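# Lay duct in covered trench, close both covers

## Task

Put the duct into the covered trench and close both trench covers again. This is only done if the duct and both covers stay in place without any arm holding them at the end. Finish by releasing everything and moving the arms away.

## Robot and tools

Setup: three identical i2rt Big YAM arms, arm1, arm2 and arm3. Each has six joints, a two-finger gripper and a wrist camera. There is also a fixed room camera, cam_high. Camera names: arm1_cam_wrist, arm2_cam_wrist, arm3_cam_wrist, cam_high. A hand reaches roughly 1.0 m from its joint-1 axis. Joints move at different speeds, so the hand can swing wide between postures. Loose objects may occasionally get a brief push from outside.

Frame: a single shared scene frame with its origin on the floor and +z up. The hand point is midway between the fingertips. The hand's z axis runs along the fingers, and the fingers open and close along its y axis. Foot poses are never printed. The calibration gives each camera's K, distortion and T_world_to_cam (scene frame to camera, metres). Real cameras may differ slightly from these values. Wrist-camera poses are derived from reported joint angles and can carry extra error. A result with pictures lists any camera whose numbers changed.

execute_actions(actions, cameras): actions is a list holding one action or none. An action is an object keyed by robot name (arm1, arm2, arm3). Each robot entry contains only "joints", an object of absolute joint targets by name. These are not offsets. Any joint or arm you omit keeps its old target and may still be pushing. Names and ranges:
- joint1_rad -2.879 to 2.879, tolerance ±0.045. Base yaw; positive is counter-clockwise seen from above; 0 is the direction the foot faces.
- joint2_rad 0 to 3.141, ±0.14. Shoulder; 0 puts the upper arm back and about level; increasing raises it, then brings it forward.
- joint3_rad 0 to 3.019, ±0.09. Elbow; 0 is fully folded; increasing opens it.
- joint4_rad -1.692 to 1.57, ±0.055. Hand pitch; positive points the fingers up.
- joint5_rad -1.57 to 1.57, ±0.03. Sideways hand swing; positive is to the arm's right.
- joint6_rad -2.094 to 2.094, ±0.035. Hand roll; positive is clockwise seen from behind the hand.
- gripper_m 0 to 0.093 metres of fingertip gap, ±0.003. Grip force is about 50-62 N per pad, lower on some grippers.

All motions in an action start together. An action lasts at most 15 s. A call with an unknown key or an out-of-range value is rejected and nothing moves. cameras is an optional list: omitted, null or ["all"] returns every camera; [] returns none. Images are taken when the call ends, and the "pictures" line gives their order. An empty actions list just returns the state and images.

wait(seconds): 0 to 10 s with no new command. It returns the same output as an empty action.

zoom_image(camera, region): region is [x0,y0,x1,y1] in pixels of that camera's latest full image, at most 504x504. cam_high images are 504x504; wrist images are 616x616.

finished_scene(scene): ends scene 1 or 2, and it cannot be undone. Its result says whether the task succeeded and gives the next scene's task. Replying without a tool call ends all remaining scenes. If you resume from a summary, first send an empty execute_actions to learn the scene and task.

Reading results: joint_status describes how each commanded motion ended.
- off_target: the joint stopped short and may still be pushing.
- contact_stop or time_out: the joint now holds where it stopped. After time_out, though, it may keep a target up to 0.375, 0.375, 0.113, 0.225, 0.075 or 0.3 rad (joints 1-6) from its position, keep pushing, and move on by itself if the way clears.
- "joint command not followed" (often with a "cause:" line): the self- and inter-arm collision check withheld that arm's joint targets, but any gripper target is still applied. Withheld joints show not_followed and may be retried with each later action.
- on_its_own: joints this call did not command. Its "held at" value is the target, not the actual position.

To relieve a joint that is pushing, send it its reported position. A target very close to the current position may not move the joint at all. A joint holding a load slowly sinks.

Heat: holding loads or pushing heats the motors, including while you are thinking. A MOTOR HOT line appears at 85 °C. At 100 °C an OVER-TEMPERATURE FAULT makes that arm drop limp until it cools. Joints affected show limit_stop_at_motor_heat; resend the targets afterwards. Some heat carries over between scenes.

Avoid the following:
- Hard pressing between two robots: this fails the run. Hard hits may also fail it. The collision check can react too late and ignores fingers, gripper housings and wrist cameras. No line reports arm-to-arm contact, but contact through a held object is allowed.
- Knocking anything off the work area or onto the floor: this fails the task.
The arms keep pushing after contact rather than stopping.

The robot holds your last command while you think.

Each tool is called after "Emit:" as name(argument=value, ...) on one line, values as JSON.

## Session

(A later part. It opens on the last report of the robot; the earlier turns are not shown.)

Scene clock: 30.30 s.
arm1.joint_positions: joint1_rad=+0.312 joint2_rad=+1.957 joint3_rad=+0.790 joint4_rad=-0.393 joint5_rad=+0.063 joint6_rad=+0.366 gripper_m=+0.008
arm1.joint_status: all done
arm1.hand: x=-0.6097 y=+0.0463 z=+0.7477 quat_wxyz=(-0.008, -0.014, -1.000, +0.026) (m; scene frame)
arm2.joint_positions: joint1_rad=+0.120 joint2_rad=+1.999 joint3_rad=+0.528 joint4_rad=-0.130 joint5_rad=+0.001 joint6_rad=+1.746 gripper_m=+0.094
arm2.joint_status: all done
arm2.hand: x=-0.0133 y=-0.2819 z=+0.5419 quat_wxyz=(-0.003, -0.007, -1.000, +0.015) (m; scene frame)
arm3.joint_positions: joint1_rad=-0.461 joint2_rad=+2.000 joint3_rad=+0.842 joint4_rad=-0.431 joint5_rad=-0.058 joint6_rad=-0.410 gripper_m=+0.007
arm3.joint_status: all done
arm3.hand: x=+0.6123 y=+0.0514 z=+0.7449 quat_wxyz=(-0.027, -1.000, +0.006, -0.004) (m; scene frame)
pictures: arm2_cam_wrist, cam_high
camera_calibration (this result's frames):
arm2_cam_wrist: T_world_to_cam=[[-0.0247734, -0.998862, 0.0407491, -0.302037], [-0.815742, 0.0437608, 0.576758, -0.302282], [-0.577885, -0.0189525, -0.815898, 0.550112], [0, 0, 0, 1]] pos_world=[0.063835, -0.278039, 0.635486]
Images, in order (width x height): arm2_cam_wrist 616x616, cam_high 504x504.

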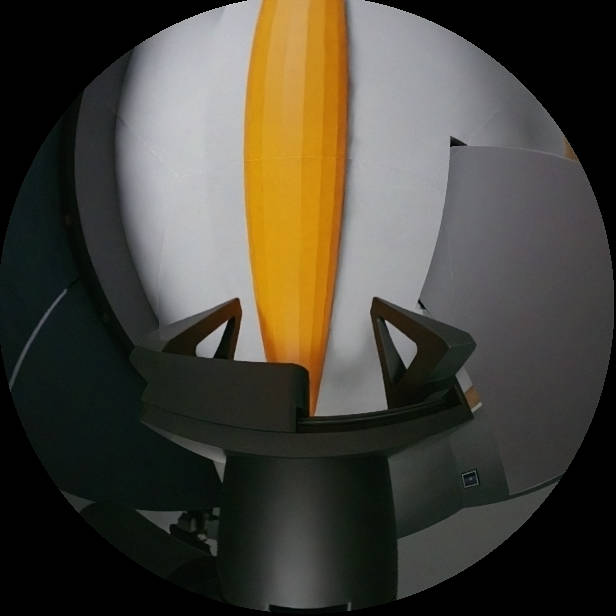

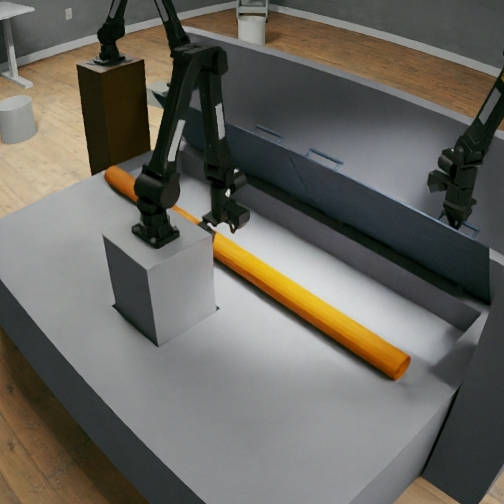

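Emit:
execute_actions(actions=[{"arm2":{"joints":{"joint2_rad":2.125,"joint3_rad":0.575,"joint4_rad":0.007}}}], cameras=[])

Emit:
execute_actions(actions=[{"arm2":{"joints":{"joint2_rad":2.245,"joint3_rad":0.612,"joint4_rad":0.085}}}], cameras=["arm2_cam_wrist"])

Scene clock: 31.93 s.
arm1.joint_positions: joint1_rad=+0.312 joint2_rad=+1.957 joint3_rad=+0.790 joint4_rad=-0.393 joint5_rad=+0.063 joint6_rad=+0.366 gripper_m=+0.008
arm1.joint_status: not commanded
arm1.hand: x=-0.6097 y=+0.0463 z=+0.7477 quat_wxyz=(-0.008, -0.014, -1.000, +0.026) (m; scene frame)
arm2.joint_positions: joint1_rad=+0.120 joint2_rad=+2.133 joint3_rad=+0.575 joint4_rad=-0.004 joint5_rad=+0.001 joint6_rad=+1.747 gripper_m=+0.094
arm2.joint_status: all done
arm2.hand: x=-0.0159 y=-0.2657 z=+0.5077 quat_wxyz=(+0.000, -0.007, -1.000, -0.004) (m; scene frame)
arm3.joint_positions: joint1_rad=-0.461 joint2_rad=+2.000 joint3_rad=+0.842 joint4_rad=-0.431 joint5_rad=-0.058 joint6_rad=-0.410 gripper_m=+0.007
arm3.joint_status: not commanded
arm3.hand: x=+0.6123 y=+0.0514 z=+0.7449 quat_wxyz=(-0.027, -1.000, +0.006, -0.004) (m; scene frame)
pictures: none
No camera images: the call's "cameras" was empty. Leave "cameras" out to get every camera's image.

Scene clock: 32.80 s.
arm1.joint_positions: joint1_rad=+0.312 joint2_rad=+1.957 joint3_rad=+0.790 joint4_rad=-0.393 joint5_rad=+0.063 joint6_rad=+0.366 gripper_m=+0.008
arm1.joint_status: not commanded
arm1.hand: x=-0.6097 y=+0.0463 z=+0.7477 quat_wxyz=(-0.008, -0.014, -1.000, +0.026) (m; scene frame)
arm2.joint_positions: joint1_rad=+0.120 joint2_rad=+2.253 joint3_rad=+0.606 joint4_rad=+0.076 joint5_rad=+0.000 joint6_rad=+1.748 gripper_m=+0.094
arm2.joint_status: all done
arm2.hand: x=-0.0154 y=-0.2695 z=+0.4757 quat_wxyz=(+0.000, -0.007, -1.000, +0.000) (m; scene frame)
arm3.joint_positions: joint1_rad=-0.461 joint2_rad=+2.000 joint3_rad=+0.842 joint4_rad=-0.431 joint5_rad=-0.058 joint6_rad=-0.410 gripper_m=+0.007
arm3.joint_status: not commanded
arm3.hand: x=+0.6123 y=+0.0514 z=+0.7449 quat_wxyz=(-0.027, -1.000, +0.006, -0.004) (m; scene frame)
pictures: arm2_cam_wrist
camera_calibration (this result's frames):
arm2_cam_wrist: T_world_to_cam=[[-0.0257832, -0.999599, 0.0116657, -0.273417], [-0.812486, 0.0277528, 0.58232, -0.273347], [-0.58241, 0.00553586, -0.812876, 0.500225], [0, 0, 0, 1]] pos_world=[0.0621961, -0.26849, 0.568986]
Images, in order (width x height): arm2_cam_wrist 616x616.

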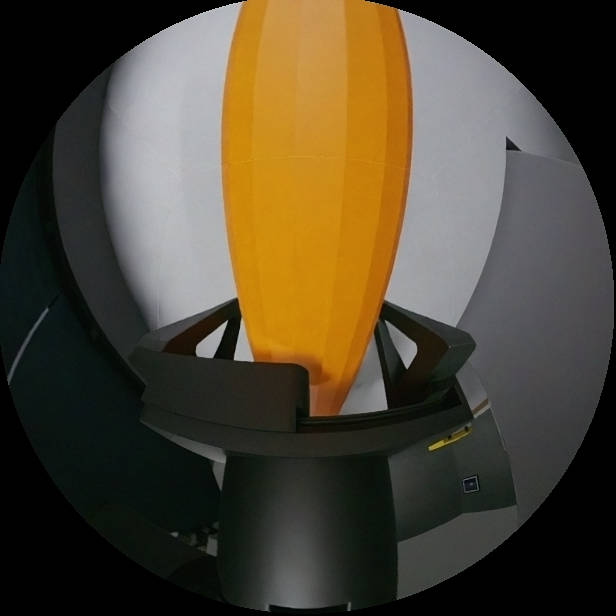

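Emit:
execute_actions(actions=[{"arm2":{"joints":{"joint2_rad":2.365,"joint3_rad":0.648,"joint4_rad":0.165}}}], cameras=["arm2_cam_wrist"])

Emit:
execute_actions(actions=[{"arm2":{"joints":{"gripper_m":0.04}}}], cameras=["arm2_cam_wrist","cam_high"])

Scene clock: 34.43 s.
arm1.joint_positions: joint1_rad=+0.312 joint2_rad=+1.957 joint3_rad=+0.790 joint4_rad=-0.393 joint5_rad=+0.063 joint6_rad=+0.366 gripper_m=+0.008
arm1.joint_status: not commanded
arm1.hand: x=-0.6097 y=+0.0463 z=+0.7477 quat_wxyz=(-0.008, -0.014, -1.000, +0.026) (m; scene frame)
arm2.joint_positions: joint1_rad=+0.120 joint2_rad=+2.311 joint3_rad=+0.633 joint4_rad=+0.135 joint5_rad=-0.001 joint6_rad=+1.749 gripper_m=+0.094
arm2.joint_status: all done
arm2.hand: x=-0.0171 y=-0.2603 z=+0.4596 quat_wxyz=(+0.003, -0.008, -1.000, -0.014) (m; scene frame)
arm3.joint_positions: joint1_rad=-0.461 joint2_rad=+2.000 joint3_rad=+0.842 joint4_rad=-0.431 joint5_rad=-0.058 joint6_rad=-0.410 gripper_m=+0.007
arm3.joint_status: not commanded
arm3.hand: x=+0.6123 y=+0.0514 z=+0.7449 quat_wxyz=(-0.027, -1.000, +0.006, -0.004) (m; scene frame)
pictures: arm2_cam_wrist
camera_calibration (this result's frames):
arm2_cam_wrist: T_world_to_cam=[[-0.0269245, -0.999506, -0.0162179, -0.251268], [-0.809087, 0.0122613, 0.587561, -0.271968], [-0.587071, 0.0289415, -0.809018, 0.490296], [0, 0, 0, 1]] pos_world=[0.0610278, -0.261999, 0.552381]
Images, in order (width x height): arm2_cam_wrist 616x616.

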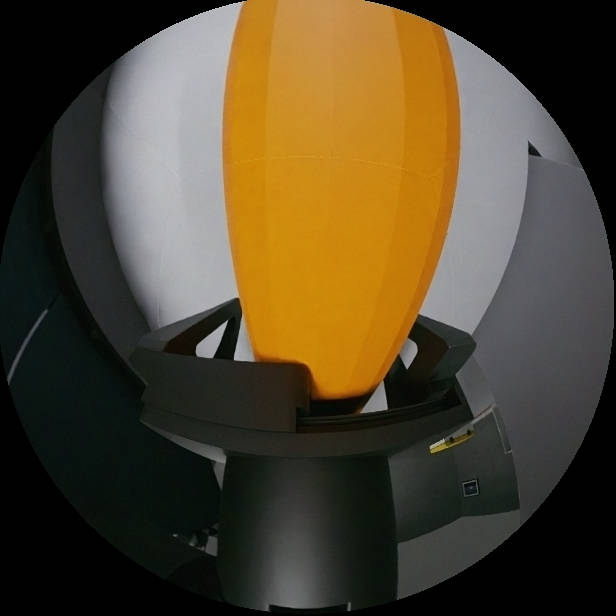

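Scene clock: 35.03 s.
arm1.joint_positions: joint1_rad=+0.312 joint2_rad=+1.957 joint3_rad=+0.790 joint4_rad=-0.393 joint5_rad=+0.063 joint6_rad=+0.366 gripper_m=+0.008
arm1.joint_status: not commanded
arm1.hand: x=-0.6097 y=+0.0463 z=+0.7477 quat_wxyz=(-0.008, -0.014, -1.000, +0.026) (m; scene frame)
arm2.joint_positions: joint1_rad=+0.120 joint2_rad=+2.316 joint3_rad=+0.623 joint4_rad=+0.135 joint5_rad=-0.005 joint6_rad=+1.763 gripper_m=+0.073
arm2.joint_status: gripper_m off_target (ended at +0.073, target +0.040)
arm2.hand: x=-0.0164 y=-0.2689 z=+0.4585 quat_wxyz=(+0.003, -0.015, -1.000, -0.006) (m; scene frame)
arm3.joint_positions: joint1_rad=-0.461 joint2_rad=+2.000 joint3_rad=+0.842 joint4_rad=-0.431 joint5_rad=-0.058 joint6_rad=-0.410 gripper_m=+0.007
arm3.joint_status: not commanded
arm3.hand: x=+0.6123 y=+0.0514 z=+0.7449 quat_wxyz=(-0.027, -1.000, +0.006, -0.004) (m; scene frame)
pictures: arm2_cam_wrist, cam_high
camera_calibration (this result's frames):
arm2_cam_wrist: T_world_to_cam=[[-0.040962, -0.999161, -0.0000424168, -0.267345], [-0.80788, 0.0330952, 0.588418, -0.26544], [-0.587922, 0.024137, -0.808557, 0.488627], [0, 0, 0, 1]] pos_world=[0.0618806, -0.27013, 0.551261]
Images, in order (width x height): arm2_cam_wrist 616x616, cam_high 504x504.

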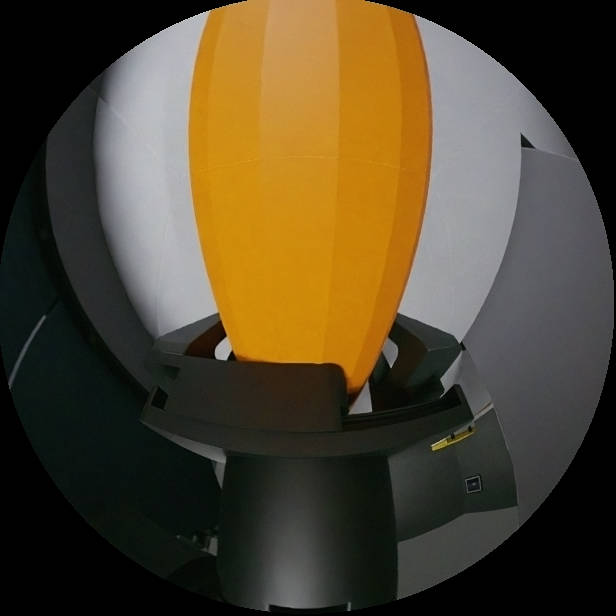

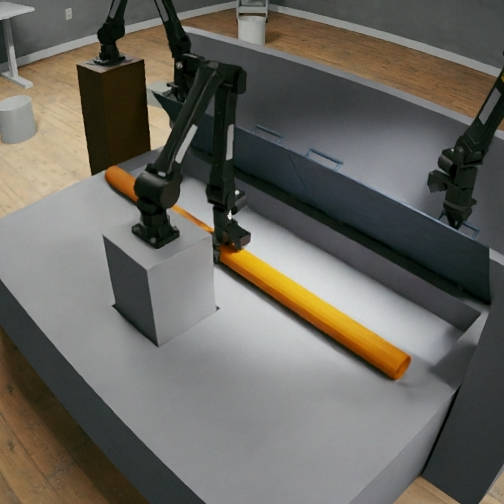

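Emit:
execute_actions(actions=[{"arm2":{"joints":{"joint2_rad":2.15,"joint3_rad":0.59,"joint4_rad":0.04}}}], cameras=["arm1_cam_wrist","cam_high"])

Scene clock: 38.17 s.
arm1.joint_positions: joint1_rad=+0.312 joint2_rad=+1.957 joint3_rad=+0.790 joint4_rad=-0.393 joint5_rad=+0.063 joint6_rad=+0.366 gripper_m=+0.008
arm1.joint_status: not commanded
arm1.hand: x=-0.6097 y=+0.0463 z=+0.7477 quat_wxyz=(-0.008, -0.014, -1.000, +0.026) (m; scene frame)
arm2.joint_positions: joint1_rad=+0.120 joint2_rad=+2.203 joint3_rad=+0.594 joint4_rad=+0.040 joint5_rad=-0.002 joint6_rad=+1.759 gripper_m=+0.073
arm2.joint_status: all done
arm2.hand: x=-0.0162 y=-0.2677 z=+0.4891 quat_wxyz=(+0.001, -0.013, -1.000, -0.001) (m; scene frame)
arm3.joint_positions: joint1_rad=-0.461 joint2_rad=+2.000 joint3_rad=+0.842 joint4_rad=-0.431 joint5_rad=-0.058 joint6_rad=-0.410 gripper_m=+0.007
arm3.joint_status: not commanded
arm3.hand: x=+0.6123 y=+0.0514 z=+0.7449 quat_wxyz=(-0.027, -1.000, +0.006, -0.004) (m; scene frame)
pictures: arm1_cam_wrist, cam_high
camera_calibration (this result's frames):
arm1_cam_wrist: T_world_to_cam=[[-0.0239824, -0.998325, 0.0526593, -0.00696321], [-0.826213, 0.049449, 0.561183, -0.918078], [-0.562847, -0.0300492, -0.826015, 0.399175], [0, 0, 0, 1]] pos_world=[-0.534021, 0.0504413, 0.845301]
Images, in order (width x height): arm1_cam_wrist 616x616, cam_high 504x504.

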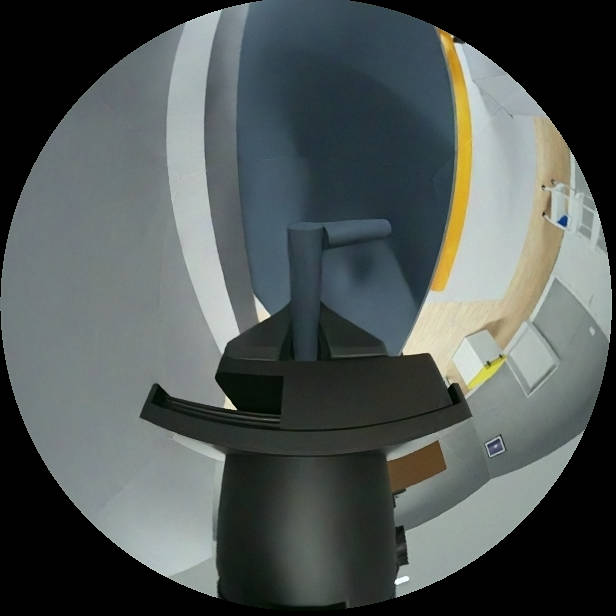

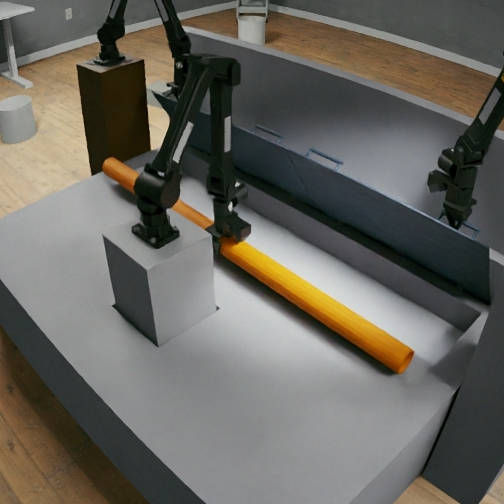

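Emit:
execute_actions(actions=[{"arm2":{"joints":{"joint1_rad":0.015,"joint2_rad":2.22,"joint3_rad":1.075,"joint4_rad":-0.355,"joint6_rad":1.62}}}], cameras=["arm2_cam_wrist","cam_high"])

Scene clock: 39.93 s.
arm1.joint_positions: joint1_rad=+0.312 joint2_rad=+1.957 joint3_rad=+0.790 joint4_rad=-0.393 joint5_rad=+0.063 joint6_rad=+0.366 gripper_m=+0.008
arm1.joint_status: not commanded
arm1.hand: x=-0.6097 y=+0.0463 z=+0.7477 quat_wxyz=(-0.008, -0.014, -1.000, +0.026) (m; scene frame)
arm2.joint_positions: joint1_rad=+0.015 joint2_rad=+2.295 joint3_rad=+1.060 joint4_rad=-0.351 joint5_rad=-0.002 joint6_rad=+1.622 gripper_m=+0.073
arm2.joint_status: all done
arm2.hand: x=+0.0046 y=-0.1048 z=+0.4836 quat_wxyz=(+0.001, +0.003, -1.000, +0.007) (m; scene frame)
arm3.joint_positions: joint1_rad=-0.461 joint2_rad=+2.000 joint3_rad=+0.842 joint4_rad=-0.431 joint5_rad=-0.058 joint6_rad=-0.410 gripper_m=+0.007
arm3.joint_status: not commanded
arm3.hand: x=+0.6123 y=+0.0514 z=+0.7449 quat_wxyz=(-0.027, -1.000, +0.006, -0.004) (m; scene frame)
pictures: arm2_cam_wrist, cam_high
camera_calibration (this result's frames):
arm2_cam_wrist: T_world_to_cam=[[-0.00517213, -0.999649, 0.0259754, -0.115397], [-0.811773, 0.019366, 0.583652, -0.267733], [-0.58395, -0.0180674, -0.811589, 0.514267], [0, 0, 0, 1]] pos_world=[0.0823714, -0.10088, 0.576634]
Images, in order (width x height): arm2_cam_wrist 616x616, cam_high 504x504.

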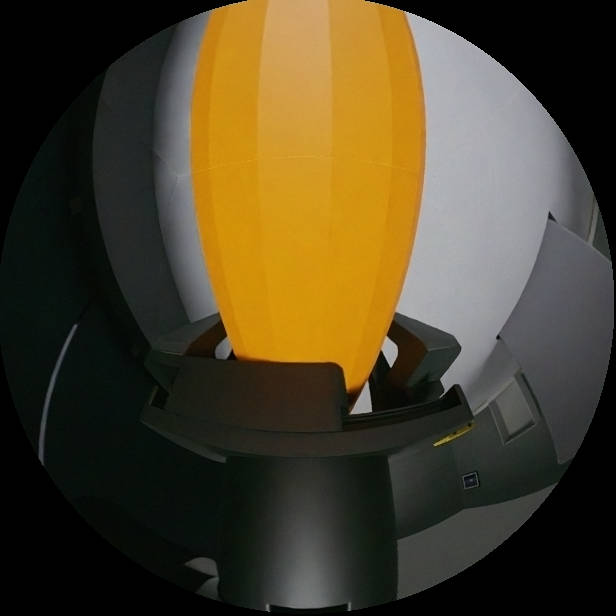

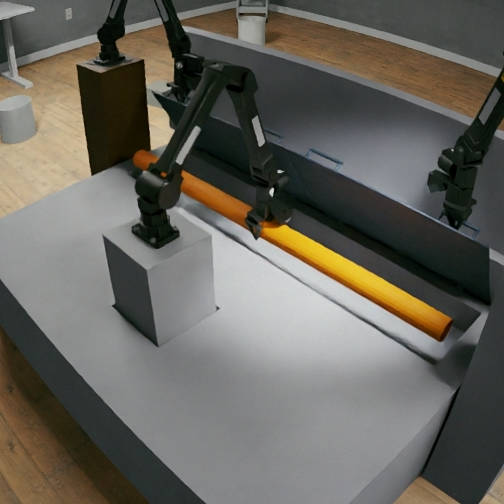

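Emit:
zoom_image(camera="cam_high", region=[330, 230, 504, 400])

Emit:
zoom_image(camera="cam_high", region=[100, 110, 280, 270])

Region (330, 230, 504, 400) of cam_high's 504x504 image, scaled by 2.897, with more detail than that image has; it fills the top 492 rows of this view, and the rest is white.

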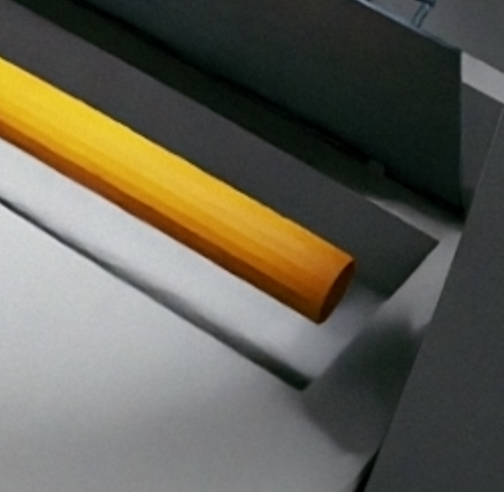

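Region (100, 110, 280, 270) of cam_high's 504x504 image, scaled by 2.800, with more detail than that image has.

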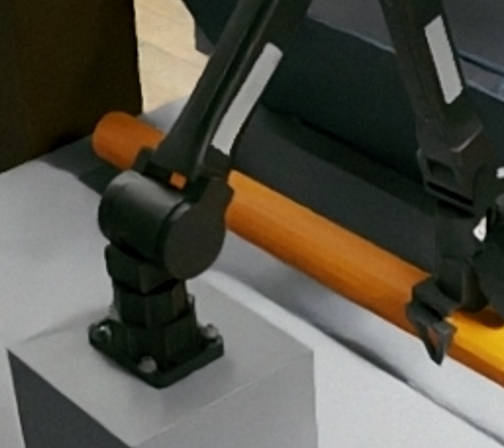

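Emit:
execute_actions(actions=[{"arm2":{"joints":{"joint2_rad":2.39,"joint3_rad":1.22,"joint4_rad":-0.32}}}], cameras=["cam_high"])

Scene clock: 41.63 s.
arm1.joint_positions: joint1_rad=+0.312 joint2_rad=+1.957 joint3_rad=+0.790 joint4_rad=-0.393 joint5_rad=+0.063 joint6_rad=+0.366 gripper_m=+0.008
arm1.joint_status: not commanded
arm1.hand: x=-0.6097 y=+0.0463 z=+0.7477 quat_wxyz=(-0.008, -0.014, -1.000, +0.026) (m; scene frame)
arm2.joint_positions: joint1_rad=+0.015 joint2_rad=+2.491 joint3_rad=+1.188 joint4_rad=-0.321 joint5_rad=-0.002 joint6_rad=+1.622 gripper_m=+0.073
arm2.joint_status: all done
arm2.hand: x=+0.0042 y=-0.0984 z=+0.4126 quat_wxyz=(+0.000, +0.003, -1.000, +0.027) (m; scene frame)
arm3.joint_positions: joint1_rad=-0.461 joint2_rad=+2.000 joint3_rad=+0.842 joint4_rad=-0.431 joint5_rad=-0.058 joint6_rad=-0.410 gripper_m=+0.007
arm3.joint_status: not commanded
arm3.hand: x=+0.6123 y=+0.0514 z=+0.7449 quat_wxyz=(-0.027, -1.000, +0.006, -0.004) (m; scene frame)
pictures: cam_high
Images, in order (width x height): cam_high 504x504.

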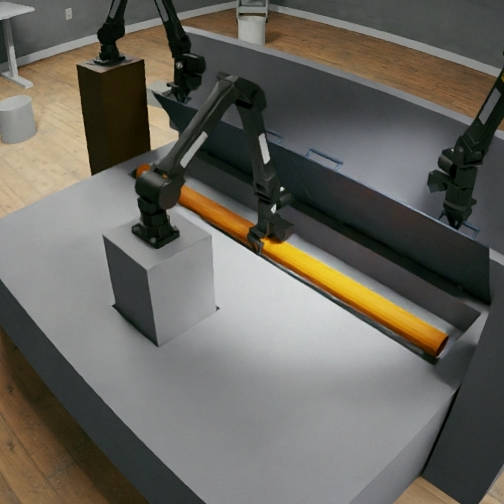

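Emit:
execute_actions(actions=[{"arm2":{"joints":{"joint2_rad":2.52,"joint3_rad":1.395,"joint4_rad":-0.305}}}], cameras=["cam_high","arm2_cam_wrist"])

Scene clock: 42.97 s.
arm1.joint_positions: joint1_rad=+0.312 joint2_rad=+1.957 joint3_rad=+0.790 joint4_rad=-0.393 joint5_rad=+0.063 joint6_rad=+0.366 gripper_m=+0.008
arm1.joint_status: not commanded
arm1.hand: x=-0.6097 y=+0.0463 z=+0.7477 quat_wxyz=(-0.008, -0.014, -1.000, +0.026) (m; scene frame)
arm2.joint_positions: joint1_rad=+0.015 joint2_rad=+2.616 joint3_rad=+1.357 joint4_rad=-0.305 joint5_rad=-0.002 joint6_rad=+1.622 gripper_m=+0.073
arm2.joint_status: all done
arm2.hand: x=+0.0014 y=-0.0488 z=+0.3729 quat_wxyz=(+0.001, +0.003, -1.000, -0.003) (m; scene frame)
arm3.joint_positions: joint1_rad=-0.461 joint2_rad=+2.000 joint3_rad=+0.842 joint4_rad=-0.431 joint5_rad=-0.058 joint6_rad=-0.410 gripper_m=+0.007
arm3.joint_status: not commanded
arm3.hand: x=+0.6123 y=+0.0514 z=+0.7449 quat_wxyz=(-0.027, -1.000, +0.006, -0.004) (m; scene frame)
pictures: arm2_cam_wrist, cam_high
camera_calibration (this result's frames):
arm2_cam_wrist: T_world_to_cam=[[-0.00515362, -0.999974, 0.00503781, -0.0487164], [-0.811073, 0.00712677, 0.584901, -0.207899], [-0.584922, -0.00107168, -0.811089, 0.424244], [0, 0, 0, 1]] pos_world=[0.0792774, -0.0467788, 0.465945]
Images, in order (width x height): arm2_cam_wrist 616x616, cam_high 504x504.

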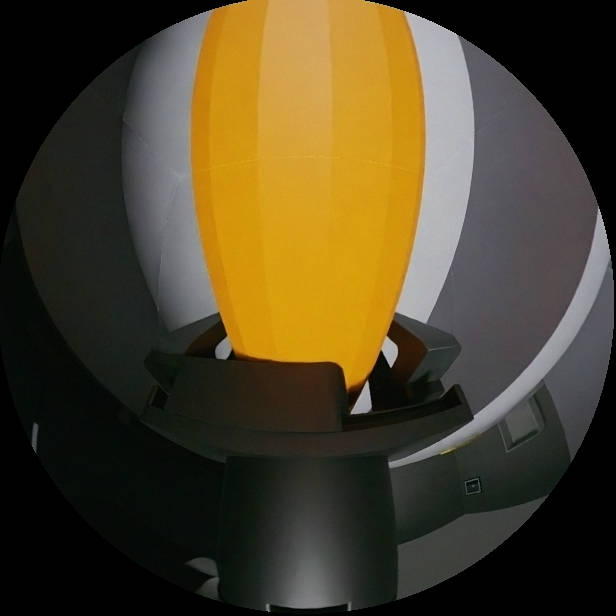

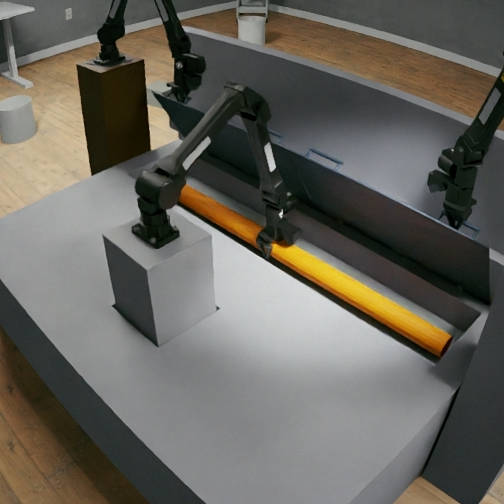

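Emit:
execute_actions(actions=[{"arm2":{"joints":{"joint2_rad":2.57,"joint3_rad":1.42,"joint4_rad":-0.28}}}], cameras=["arm2_cam_wrist"])

Scene clock: 44.10 s.
arm1.joint_positions: joint1_rad=+0.312 joint2_rad=+1.957 joint3_rad=+0.790 joint4_rad=-0.393 joint5_rad=+0.063 joint6_rad=+0.366 gripper_m=+0.008
arm1.joint_status: not commanded
arm1.hand: x=-0.6097 y=+0.0463 z=+0.7477 quat_wxyz=(-0.008, -0.014, -1.000, +0.026) (m; scene frame)
arm2.joint_positions: joint1_rad=+0.015 joint2_rad=+2.657 joint3_rad=+1.372 joint4_rad=-0.288 joint5_rad=+0.000 joint6_rad=+1.620 gripper_m=+0.073
arm2.joint_status: all done
arm2.hand: x=+0.0021 y=-0.0549 z=+0.3554 quat_wxyz=(+0.000, +0.004, -1.000, +0.001) (m; scene frame)
arm3.joint_positions: joint1_rad=-0.461 joint2_rad=+2.000 joint3_rad=+0.842 joint4_rad=-0.431 joint5_rad=-0.058 joint6_rad=-0.410 gripper_m=+0.007
arm3.joint_status: not commanded
arm3.hand: x=+0.6123 y=+0.0514 z=+0.7449 quat_wxyz=(-0.027, -1.000, +0.006, -0.004) (m; scene frame)
pictures: arm2_cam_wrist
camera_calibration (this result's frames):
arm2_cam_wrist: T_world_to_cam=[[-0.00327682, -0.999907, 0.0132714, -0.0576315], [-0.812706, 0.0103958, 0.582581, -0.195997], [-0.582665, -0.00887677, -0.812664, 0.410585], [0, 0, 0, 1]] pos_world=[0.0797566, -0.0519439, 0.448617]
Images, in order (width x height): arm2_cam_wrist 616x616.

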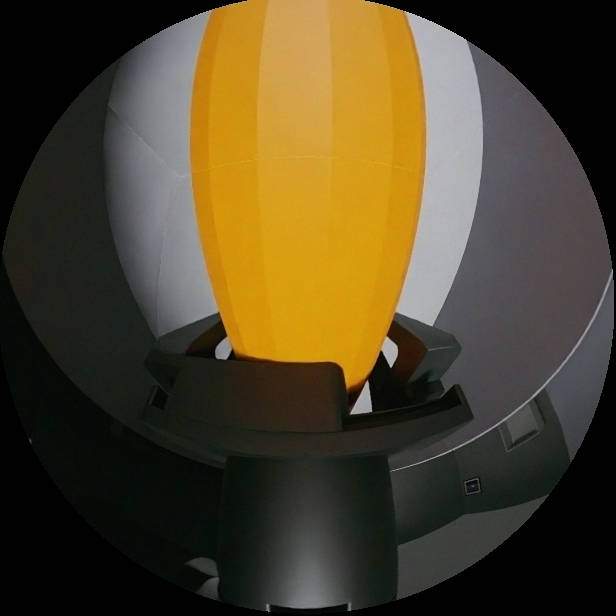

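Emit:
execute_actions(actions=[{"arm2":{"joints":{"joint2_rad":2.62,"joint3_rad":1.43,"joint4_rad":-0.26}}}], cameras=[])

Scene clock: 44.87 s.
arm1.joint_positions: joint1_rad=+0.312 joint2_rad=+1.957 joint3_rad=+0.790 joint4_rad=-0.393 joint5_rad=+0.063 joint6_rad=+0.366 gripper_m=+0.008
arm1.joint_status: not commanded
arm1.hand: x=-0.6097 y=+0.0463 z=+0.7477 quat_wxyz=(-0.008, -0.014, -1.000, +0.026) (m; scene frame)
arm2.joint_positions: joint1_rad=+0.015 joint2_rad=+2.671 joint3_rad=+1.382 joint4_rad=-0.274 joint5_rad=+0.000 joint6_rad=+1.624 gripper_m=+0.073
arm2.joint_status: all done
arm2.hand: x=+0.0021 y=-0.0529 z=+0.3495 quat_wxyz=(+0.000, +0.002, -1.000, -0.004) (m; scene frame)
arm3.joint_positions: joint1_rad=-0.461 joint2_rad=+2.000 joint3_rad=+0.842 joint4_rad=-0.431 joint5_rad=-0.058 joint6_rad=-0.410 gripper_m=+0.007
arm3.joint_status: not commanded
arm3.hand: x=+0.6123 y=+0.0514 z=+0.7449 quat_wxyz=(-0.027, -1.000, +0.006, -0.004) (m; scene frame)
pictures: none
No camera images: the call's "cameras" was empty. Leave "cameras" out to get every camera's image.

Emit:
execute_actions(actions=[{"arm2":{"joints":{"joint2_rad":2.66,"joint3_rad":1.385,"joint4_rad":-0.274,"gripper_m":0.093}}}], cameras=[])

Emit:
execute_actions(actions=[{"arm2":{"joints":{"joint2_rad":2.53,"joint3_rad":1.29,"joint4_rad":-0.33}}}], cameras=[])

Emit:
execute_actions(actions=[{"arm2":{"joints":{"joint2_rad":2.4,"joint3_rad":1.2,"joint4_rad":-0.37}}}], cameras=["arm2_cam_wrist","cam_high"])

Scene clock: 45.90 s.
arm1.joint_positions: joint1_rad=+0.312 joint2_rad=+1.957 joint3_rad=+0.790 joint4_rad=-0.393 joint5_rad=+0.063 joint6_rad=+0.366 gripper_m=+0.008
arm1.joint_status: not commanded
arm1.hand: x=-0.6097 y=+0.0463 z=+0.7477 quat_wxyz=(-0.008, -0.014, -1.000, +0.026) (m; scene frame)
arm2.joint_positions: joint1_rad=+0.015 joint2_rad=+2.671 joint3_rad=+1.382 joint4_rad=-0.274 joint5_rad=+0.000 joint6_rad=+1.624 gripper_m=+0.093
arm2.joint_status: all done
arm2.hand: x=+0.0021 y=-0.0528 z=+0.3497 quat_wxyz=(+0.000, +0.002, -1.000, -0.004) (m; scene frame)
arm3.joint_positions: joint1_rad=-0.461 joint2_rad=+2.000 joint3_rad=+0.842 joint4_rad=-0.431 joint5_rad=-0.058 joint6_rad=-0.410 gripper_m=+0.007
arm3.joint_status: not commanded
arm3.hand: x=+0.6123 y=+0.0514 z=+0.7449 quat_wxyz=(-0.027, -1.000, +0.006, -0.004) (m; scene frame)
pictures: none
No camera images: the call's "cameras" was empty. Leave "cameras" out to get every camera's image.

Scene clock: 46.83 s.
arm1.joint_positions: joint1_rad=+0.312 joint2_rad=+1.957 joint3_rad=+0.790 joint4_rad=-0.393 joint5_rad=+0.063 joint6_rad=+0.366 gripper_m=+0.008
arm1.joint_status: not commanded
arm1.hand: x=-0.6097 y=+0.0463 z=+0.7477 quat_wxyz=(-0.008, -0.014, -1.000, +0.026) (m; scene frame)
arm2.joint_positions: joint1_rad=+0.015 joint2_rad=+2.539 joint3_rad=+1.289 joint4_rad=-0.332 joint5_rad=+0.000 joint6_rad=+1.624 gripper_m=+0.093
arm2.joint_status: all done
arm2.hand: x=+0.0026 y=-0.0609 z=+0.4015 quat_wxyz=(-0.001, +0.002, -1.000, +0.006) (m; scene frame)
arm3.joint_positions: joint1_rad=-0.461 joint2_rad=+2.000 joint3_rad=+0.842 joint4_rad=-0.431 joint5_rad=-0.058 joint6_rad=-0.410 gripper_m=+0.007
arm3.joint_status: not commanded
arm3.hand: x=+0.6123 y=+0.0514 z=+0.7449 quat_wxyz=(-0.027, -1.000, +0.006, -0.004) (m; scene frame)
pictures: none
No camera images: the call's "cameras" was empty. Leave "cameras" out to get every camera's image.

Scene clock: 47.77 s.
arm1.joint_positions: joint1_rad=+0.312 joint2_rad=+1.957 joint3_rad=+0.790 joint4_rad=-0.393 joint5_rad=+0.063 joint6_rad=+0.366 gripper_m=+0.008
arm1.joint_status: not commanded
arm1.hand: x=-0.6097 y=+0.0463 z=+0.7477 quat_wxyz=(-0.008, -0.014, -1.000, +0.026) (m; scene frame)
arm2.joint_positions: joint1_rad=+0.015 joint2_rad=+2.402 joint3_rad=+1.202 joint4_rad=-0.365 joint5_rad=+0.000 joint6_rad=+1.624 gripper_m=+0.093
arm2.joint_status: all done
arm2.hand: x=+0.0027 y=-0.0639 z=+0.4544 quat_wxyz=(+0.000, +0.002, -1.000, -0.003) (m; scene frame)
arm3.joint_positions: joint1_rad=-0.461 joint2_rad=+2.000 joint3_rad=+0.842 joint4_rad=-0.431 joint5_rad=-0.058 joint6_rad=-0.410 gripper_m=+0.007
arm3.joint_status: not commanded
arm3.hand: x=+0.6123 y=+0.0514 z=+0.7449 quat_wxyz=(-0.027, -1.000, +0.006, -0.004) (m; scene frame)
pictures: arm2_cam_wrist, cam_high
camera_calibration (this result's frames):
arm2_cam_wrist: T_world_to_cam=[[-0.00709162, -0.999957, 0.00601363, -0.0646641], [-0.812646, 0.00926742, 0.582685, -0.253244], [-0.582715, -0.00075477, -0.812676, 0.491849], [0, 0, 0, 1]] pos_world=[0.0803517, -0.0619432, 0.547664]
Images, in order (width x height): arm2_cam_wrist 616x616, cam_high 504x504.

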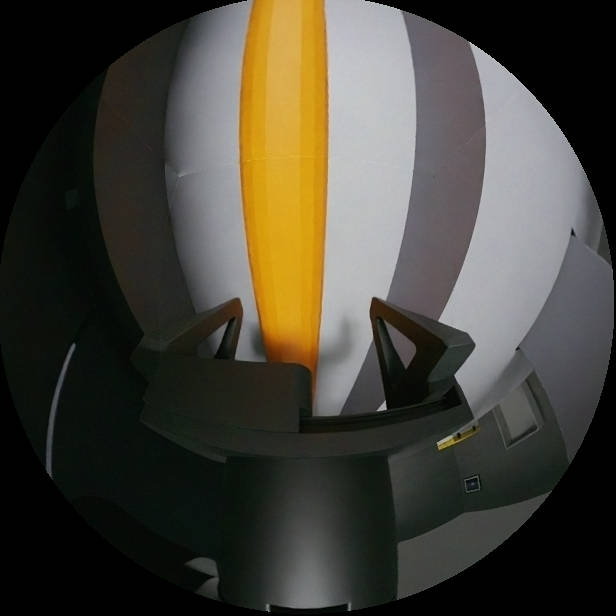

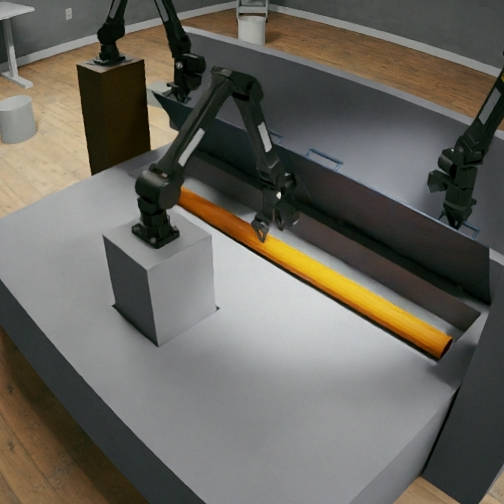

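Emit:
execute_actions(actions=[{"arm2":{"joints":{"joint2_rad":1.9,"joint3_rad":0.52,"joint4_rad":-0.25}}}], cameras=[])

Emit:
execute_actions(actions=[{"arm1":{"joints":{"joint1_rad":0.02,"joint2_rad":2.1,"joint3_rad":0.77,"joint4_rad":-0.16,"joint6_rad":0.055}},"arm3":{"joints":{"joint1_rad":-0.19,"joint2_rad":2.12,"joint3_rad":0.79,"joint4_rad":-0.18,"joint6_rad":-0.126}},"arm2":{"joints":{"joint2_rad":1.3,"joint3_rad":0.5,"joint4_rad":-0.7}}}], cameras=[])

Emit:
execute_actions(actions=[{"arm1":{"joints":{"joint1_rad":-0.225,"joint2_rad":2.48,"joint3_rad":0.96,"joint4_rad":0.05,"joint6_rad":-0.182}},"arm3":{"joints":{"joint1_rad":0.045,"joint2_rad":2.48,"joint3_rad":0.955,"joint4_rad":0.05,"joint6_rad":0.104}}}], cameras=["cam_high"])

Scene clock: 50.00 s.
arm1.joint_positions: joint1_rad=+0.312 joint2_rad=+1.957 joint3_rad=+0.790 joint4_rad=-0.393 joint5_rad=+0.063 joint6_rad=+0.366 gripper_m=+0.008
arm1.joint_status: not commanded
arm1.hand: x=-0.6097 y=+0.0463 z=+0.7477 quat_wxyz=(-0.008, -0.014, -1.000, +0.026) (m; scene frame)
arm2.joint_positions: joint1_rad=+0.015 joint2_rad=+1.901 joint3_rad=+0.516 joint4_rad=-0.256 joint5_rad=+0.000 joint6_rad=+1.624 gripper_m=+0.093
arm2.joint_status: all done
arm2.hand: x=+0.0156 y=-0.2881 z=+0.5669 quat_wxyz=(-0.002, +0.002, -0.999, +0.035) (m; scene frame)
arm3.joint_positions: joint1_rad=-0.461 joint2_rad=+2.000 joint3_rad=+0.842 joint4_rad=-0.431 joint5_rad=-0.058 joint6_rad=-0.410 gripper_m=+0.007
arm3.joint_status: not commanded
arm3.hand: x=+0.6123 y=+0.0514 z=+0.7449 quat_wxyz=(-0.027, -1.000, +0.006, -0.004) (m; scene frame)
pictures: none
No camera images: the call's "cameras" was empty. Leave "cameras" out to get every camera's image.

Scene clock: 51.20 s.
arm1.joint_positions: joint1_rad=-0.005 joint2_rad=+2.153 joint3_rad=+0.765 joint4_rad=-0.153 joint5_rad=+0.007 joint6_rad=+0.049 gripper_m=+0.008
arm1.joint_status: all done
arm1.hand: x=-0.6099 y=-0.0630 z=+0.6762 quat_wxyz=(-0.007, -0.014, -1.000, +0.001) (m; scene frame)
arm2.joint_positions: joint1_rad=+0.015 joint2_rad=+1.300 joint3_rad=+0.504 joint4_rad=-0.692 joint5_rad=+0.000 joint6_rad=+1.624 gripper_m=+0.093
arm2.joint_status: all done
arm2.hand: x=+0.0149 y=-0.2767 z=+0.7164 quat_wxyz=(+0.002, +0.002, -0.999, -0.041) (m; scene frame)
arm3.joint_positions: joint1_rad=-0.159 joint2_rad=+2.184 joint3_rad=+0.789 joint4_rad=-0.167 joint5_rad=-0.007 joint6_rad=-0.107 gripper_m=+0.007
arm3.joint_status: all done
arm3.hand: x=+0.6118 y=-0.0564 z=+0.6722 quat_wxyz=(+0.000, -1.000, +0.006, -0.003) (m; scene frame)
pictures: none
No camera images: the call's "cameras" was empty. Leave "cameras" out to get every camera's image.

Scene clock: 52.30 s.
arm1.joint_positions: joint1_rad=-0.260 joint2_rad=+2.528 joint3_rad=+0.955 joint4_rad=+0.022 joint5_rad=-0.056 joint6_rad=-0.206 gripper_m=+0.007
arm1.joint_status: all done
arm1.hand: x=-0.6087 y=-0.1463 z=+0.5531 quat_wxyz=(-0.008, -0.014, -1.000, -0.027) (m; scene frame)
arm2.joint_positions: joint1_rad=+0.015 joint2_rad=+1.300 joint3_rad=+0.504 joint4_rad=-0.692 joint5_rad=+0.000 joint6_rad=+1.624 gripper_m=+0.093
arm2.joint_status: not commanded
arm2.hand: x=+0.0149 y=-0.2767 z=+0.7164 quat_wxyz=(+0.002, +0.002, -0.999, -0.041) (m; scene frame)
arm3.joint_positions: joint1_rad=+0.082 joint2_rad=+2.542 joint3_rad=+0.952 joint4_rad=+0.036 joint5_rad=+0.052 joint6_rad=+0.135 gripper_m=+0.007
arm3.joint_status: all done
arm3.hand: x=+0.6076 y=-0.1339 z=+0.5531 quat_wxyz=(+0.027, -1.000, +0.006, +0.004) (m; scene frame)
pictures: cam_high
Images, in order (width x height): cam_high 504x504.

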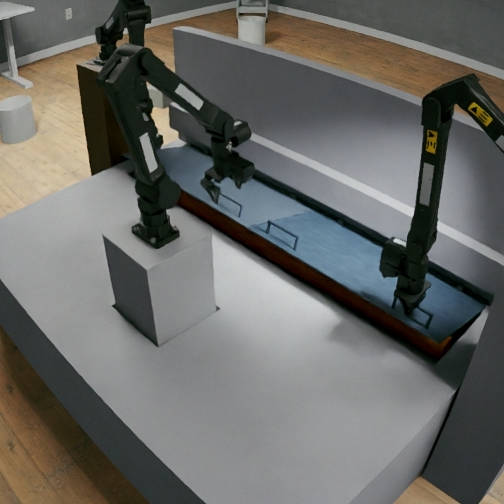

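Emit:
execute_actions(actions=[{"arm1":{"joints":{"joint1_rad":-0.3,"joint2_rad":2.7,"joint3_rad":1.11,"joint4_rad":0.12,"joint6_rad":-0.26}},"arm3":{"joints":{"joint1_rad":0.122,"joint2_rad":2.7,"joint3_rad":1.1,"joint4_rad":0.14,"joint6_rad":0.185}}}], cameras=[])

Emit:
execute_actions(actions=[{"arm1":{"joints":{"joint2_rad":2.78,"joint3_rad":1.122}},"arm3":{"joints":{"joint2_rad":2.79,"joint3_rad":1.11}}}], cameras=["cam_high"])

Scene clock: 63.87 s.
arm1.joint_positions: joint1_rad=-0.308 joint2_rad=+2.760 joint3_rad=+1.122 joint4_rad=+0.107 joint5_rad=-0.019 joint6_rad=-0.255 gripper_m=+0.007
arm1.joint_status: all done
arm1.hand: x=-0.6081 y=-0.1719 z=+0.4692 quat_wxyz=(-0.014, -0.013, -1.000, -0.006) (m; scene frame)
arm2.joint_positions: joint1_rad=+0.015 joint2_rad=+1.300 joint3_rad=+0.504 joint4_rad=-0.692 joint5_rad=+0.000 joint6_rad=+1.624 gripper_m=+0.093
arm2.joint_status: not commanded
arm2.hand: x=+0.0149 y=-0.2767 z=+0.7164 quat_wxyz=(+0.002, +0.002, -0.999, -0.041) (m; scene frame)
arm3.joint_positions: joint1_rad=+0.132 joint2_rad=+2.774 joint3_rad=+1.115 joint4_rad=+0.126 joint5_rad=+0.019 joint6_rad=+0.187 gripper_m=+0.007
arm3.joint_status: all done
arm3.hand: x=+0.6063 y=-0.1582 z=+0.4694 quat_wxyz=(+0.009, -1.000, +0.008, +0.013) (m; scene frame)
pictures: none
No camera images: the call's "cameras" was empty. Leave "cameras" out to get every camera's image.

Scene clock: 64.50 s.
arm1.joint_positions: joint1_rad=-0.308 joint2_rad=+2.766 joint3_rad=+1.125 joint4_rad=+0.107 joint5_rad=-0.019 joint6_rad=-0.255 gripper_m=+0.007
arm1.joint_status: all done
arm1.hand: x=-0.6095 y=-0.1716 z=+0.4671 quat_wxyz=(-0.012, -0.013, -1.000, -0.006) (m; scene frame)
arm2.joint_positions: joint1_rad=+0.015 joint2_rad=+1.300 joint3_rad=+0.504 joint4_rad=-0.692 joint5_rad=+0.000 joint6_rad=+1.624 gripper_m=+0.093
arm2.joint_status: not commanded
arm2.hand: x=+0.0149 y=-0.2767 z=+0.7164 quat_wxyz=(+0.002, +0.002, -0.999, -0.041) (m; scene frame)
arm3.joint_positions: joint1_rad=+0.132 joint2_rad=+2.776 joint3_rad=+1.115 joint4_rad=+0.126 joint5_rad=+0.019 joint6_rad=+0.187 gripper_m=+0.007
arm3.joint_status: all done
arm3.hand: x=+0.6074 y=-0.1580 z=+0.4688 quat_wxyz=(+0.009, -1.000, +0.008, +0.012) (m; scene frame)
pictures: cam_high
Images, in order (width x height): cam_high 504x504.

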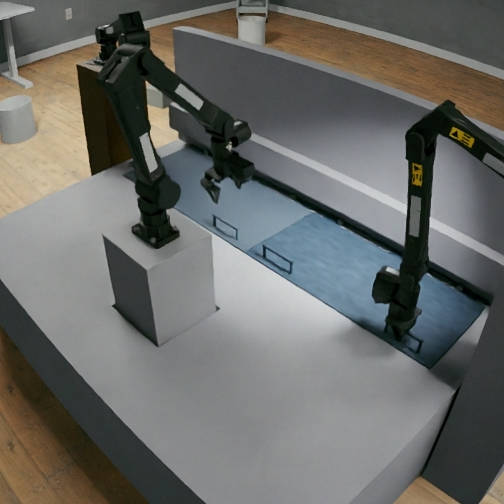

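Emit:
execute_actions(actions=[{"arm1":{"joints":{"gripper_m":0.05}},"arm3":{"joints":{"gripper_m":0.05}}}], cameras=[])

Emit:
execute_actions(actions=[{"arm1":{"joints":{"joint2_rad":2.2,"joint3_rad":0.8,"joint4_rad":-0.15}},"arm3":{"joints":{"joint2_rad":2.2,"joint3_rad":0.8,"joint4_rad":-0.15}}}], cameras=["cam_high"])

Emit:
finished_scene(scene=1)

Scene clock: 65.43 s.
arm1.joint_positions: joint1_rad=-0.308 joint2_rad=+2.767 joint3_rad=+1.125 joint4_rad=+0.108 joint5_rad=-0.003 joint6_rad=-0.255 gripper_m=+0.050
arm1.joint_status: all done
arm1.hand: x=-0.6105 y=-0.1740 z=+0.4668 quat_wxyz=(-0.010, -0.013, -1.000, +0.002) (m; scene frame)
arm2.joint_positions: joint1_rad=+0.015 joint2_rad=+1.300 joint3_rad=+0.504 joint4_rad=-0.692 joint5_rad=+0.000 joint6_rad=+1.624 gripper_m=+0.093
arm2.joint_status: not commanded
arm2.hand: x=+0.0149 y=-0.2767 z=+0.7164 quat_wxyz=(+0.002, +0.002, -0.999, -0.041) (m; scene frame)
arm3.joint_positions: joint1_rad=+0.131 joint2_rad=+2.776 joint3_rad=+1.114 joint4_rad=+0.127 joint5_rad=+0.005 joint6_rad=+0.187 gripper_m=+0.050
arm3.joint_status: all done
arm3.hand: x=+0.6079 y=-0.1601 z=+0.4687 quat_wxyz=(+0.002, -1.000, +0.008, +0.010) (m; scene frame)
pictures: none
No camera images: the call's "cameras" was empty. Leave "cameras" out to get every camera's image.

Scene clock: 66.80 s.
arm1.joint_positions: joint1_rad=-0.308 joint2_rad=+2.200 joint3_rad=+0.803 joint4_rad=-0.142 joint5_rad=-0.001 joint6_rad=-0.255 gripper_m=+0.050
arm1.joint_status: all done
arm1.hand: x=-0.6147 y=-0.1730 z=+0.6625 quat_wxyz=(-0.008, -0.013, -1.000, +0.002) (m; scene frame)
arm2.joint_positions: joint1_rad=+0.015 joint2_rad=+1.300 joint3_rad=+0.504 joint4_rad=-0.692 joint5_rad=+0.000 joint6_rad=+1.624 gripper_m=+0.093
arm2.joint_status: not commanded
arm2.hand: x=+0.0149 y=-0.2767 z=+0.7164 quat_wxyz=(+0.002, +0.002, -0.999, -0.041) (m; scene frame)
arm3.joint_positions: joint1_rad=+0.131 joint2_rad=+2.193 joint3_rad=+0.802 joint4_rad=-0.138 joint5_rad=+0.005 joint6_rad=+0.187 gripper_m=+0.050
arm3.joint_status: all done
arm3.hand: x=+0.6022 y=-0.1617 z=+0.6695 quat_wxyz=(+0.001, -1.000, +0.008, +0.014) (m; scene frame)
pictures: cam_high
Images, in order (width x height): cam_high 504x504.

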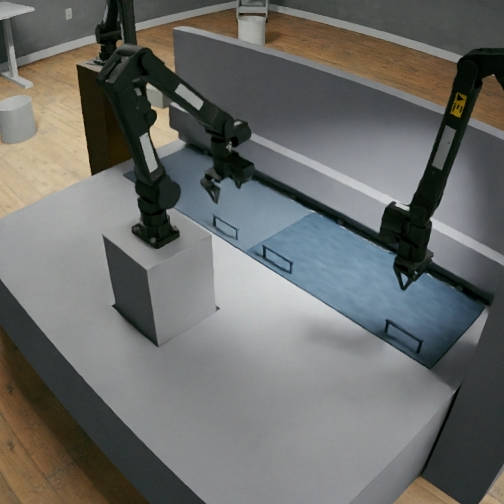

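The scene is finished: the task was done.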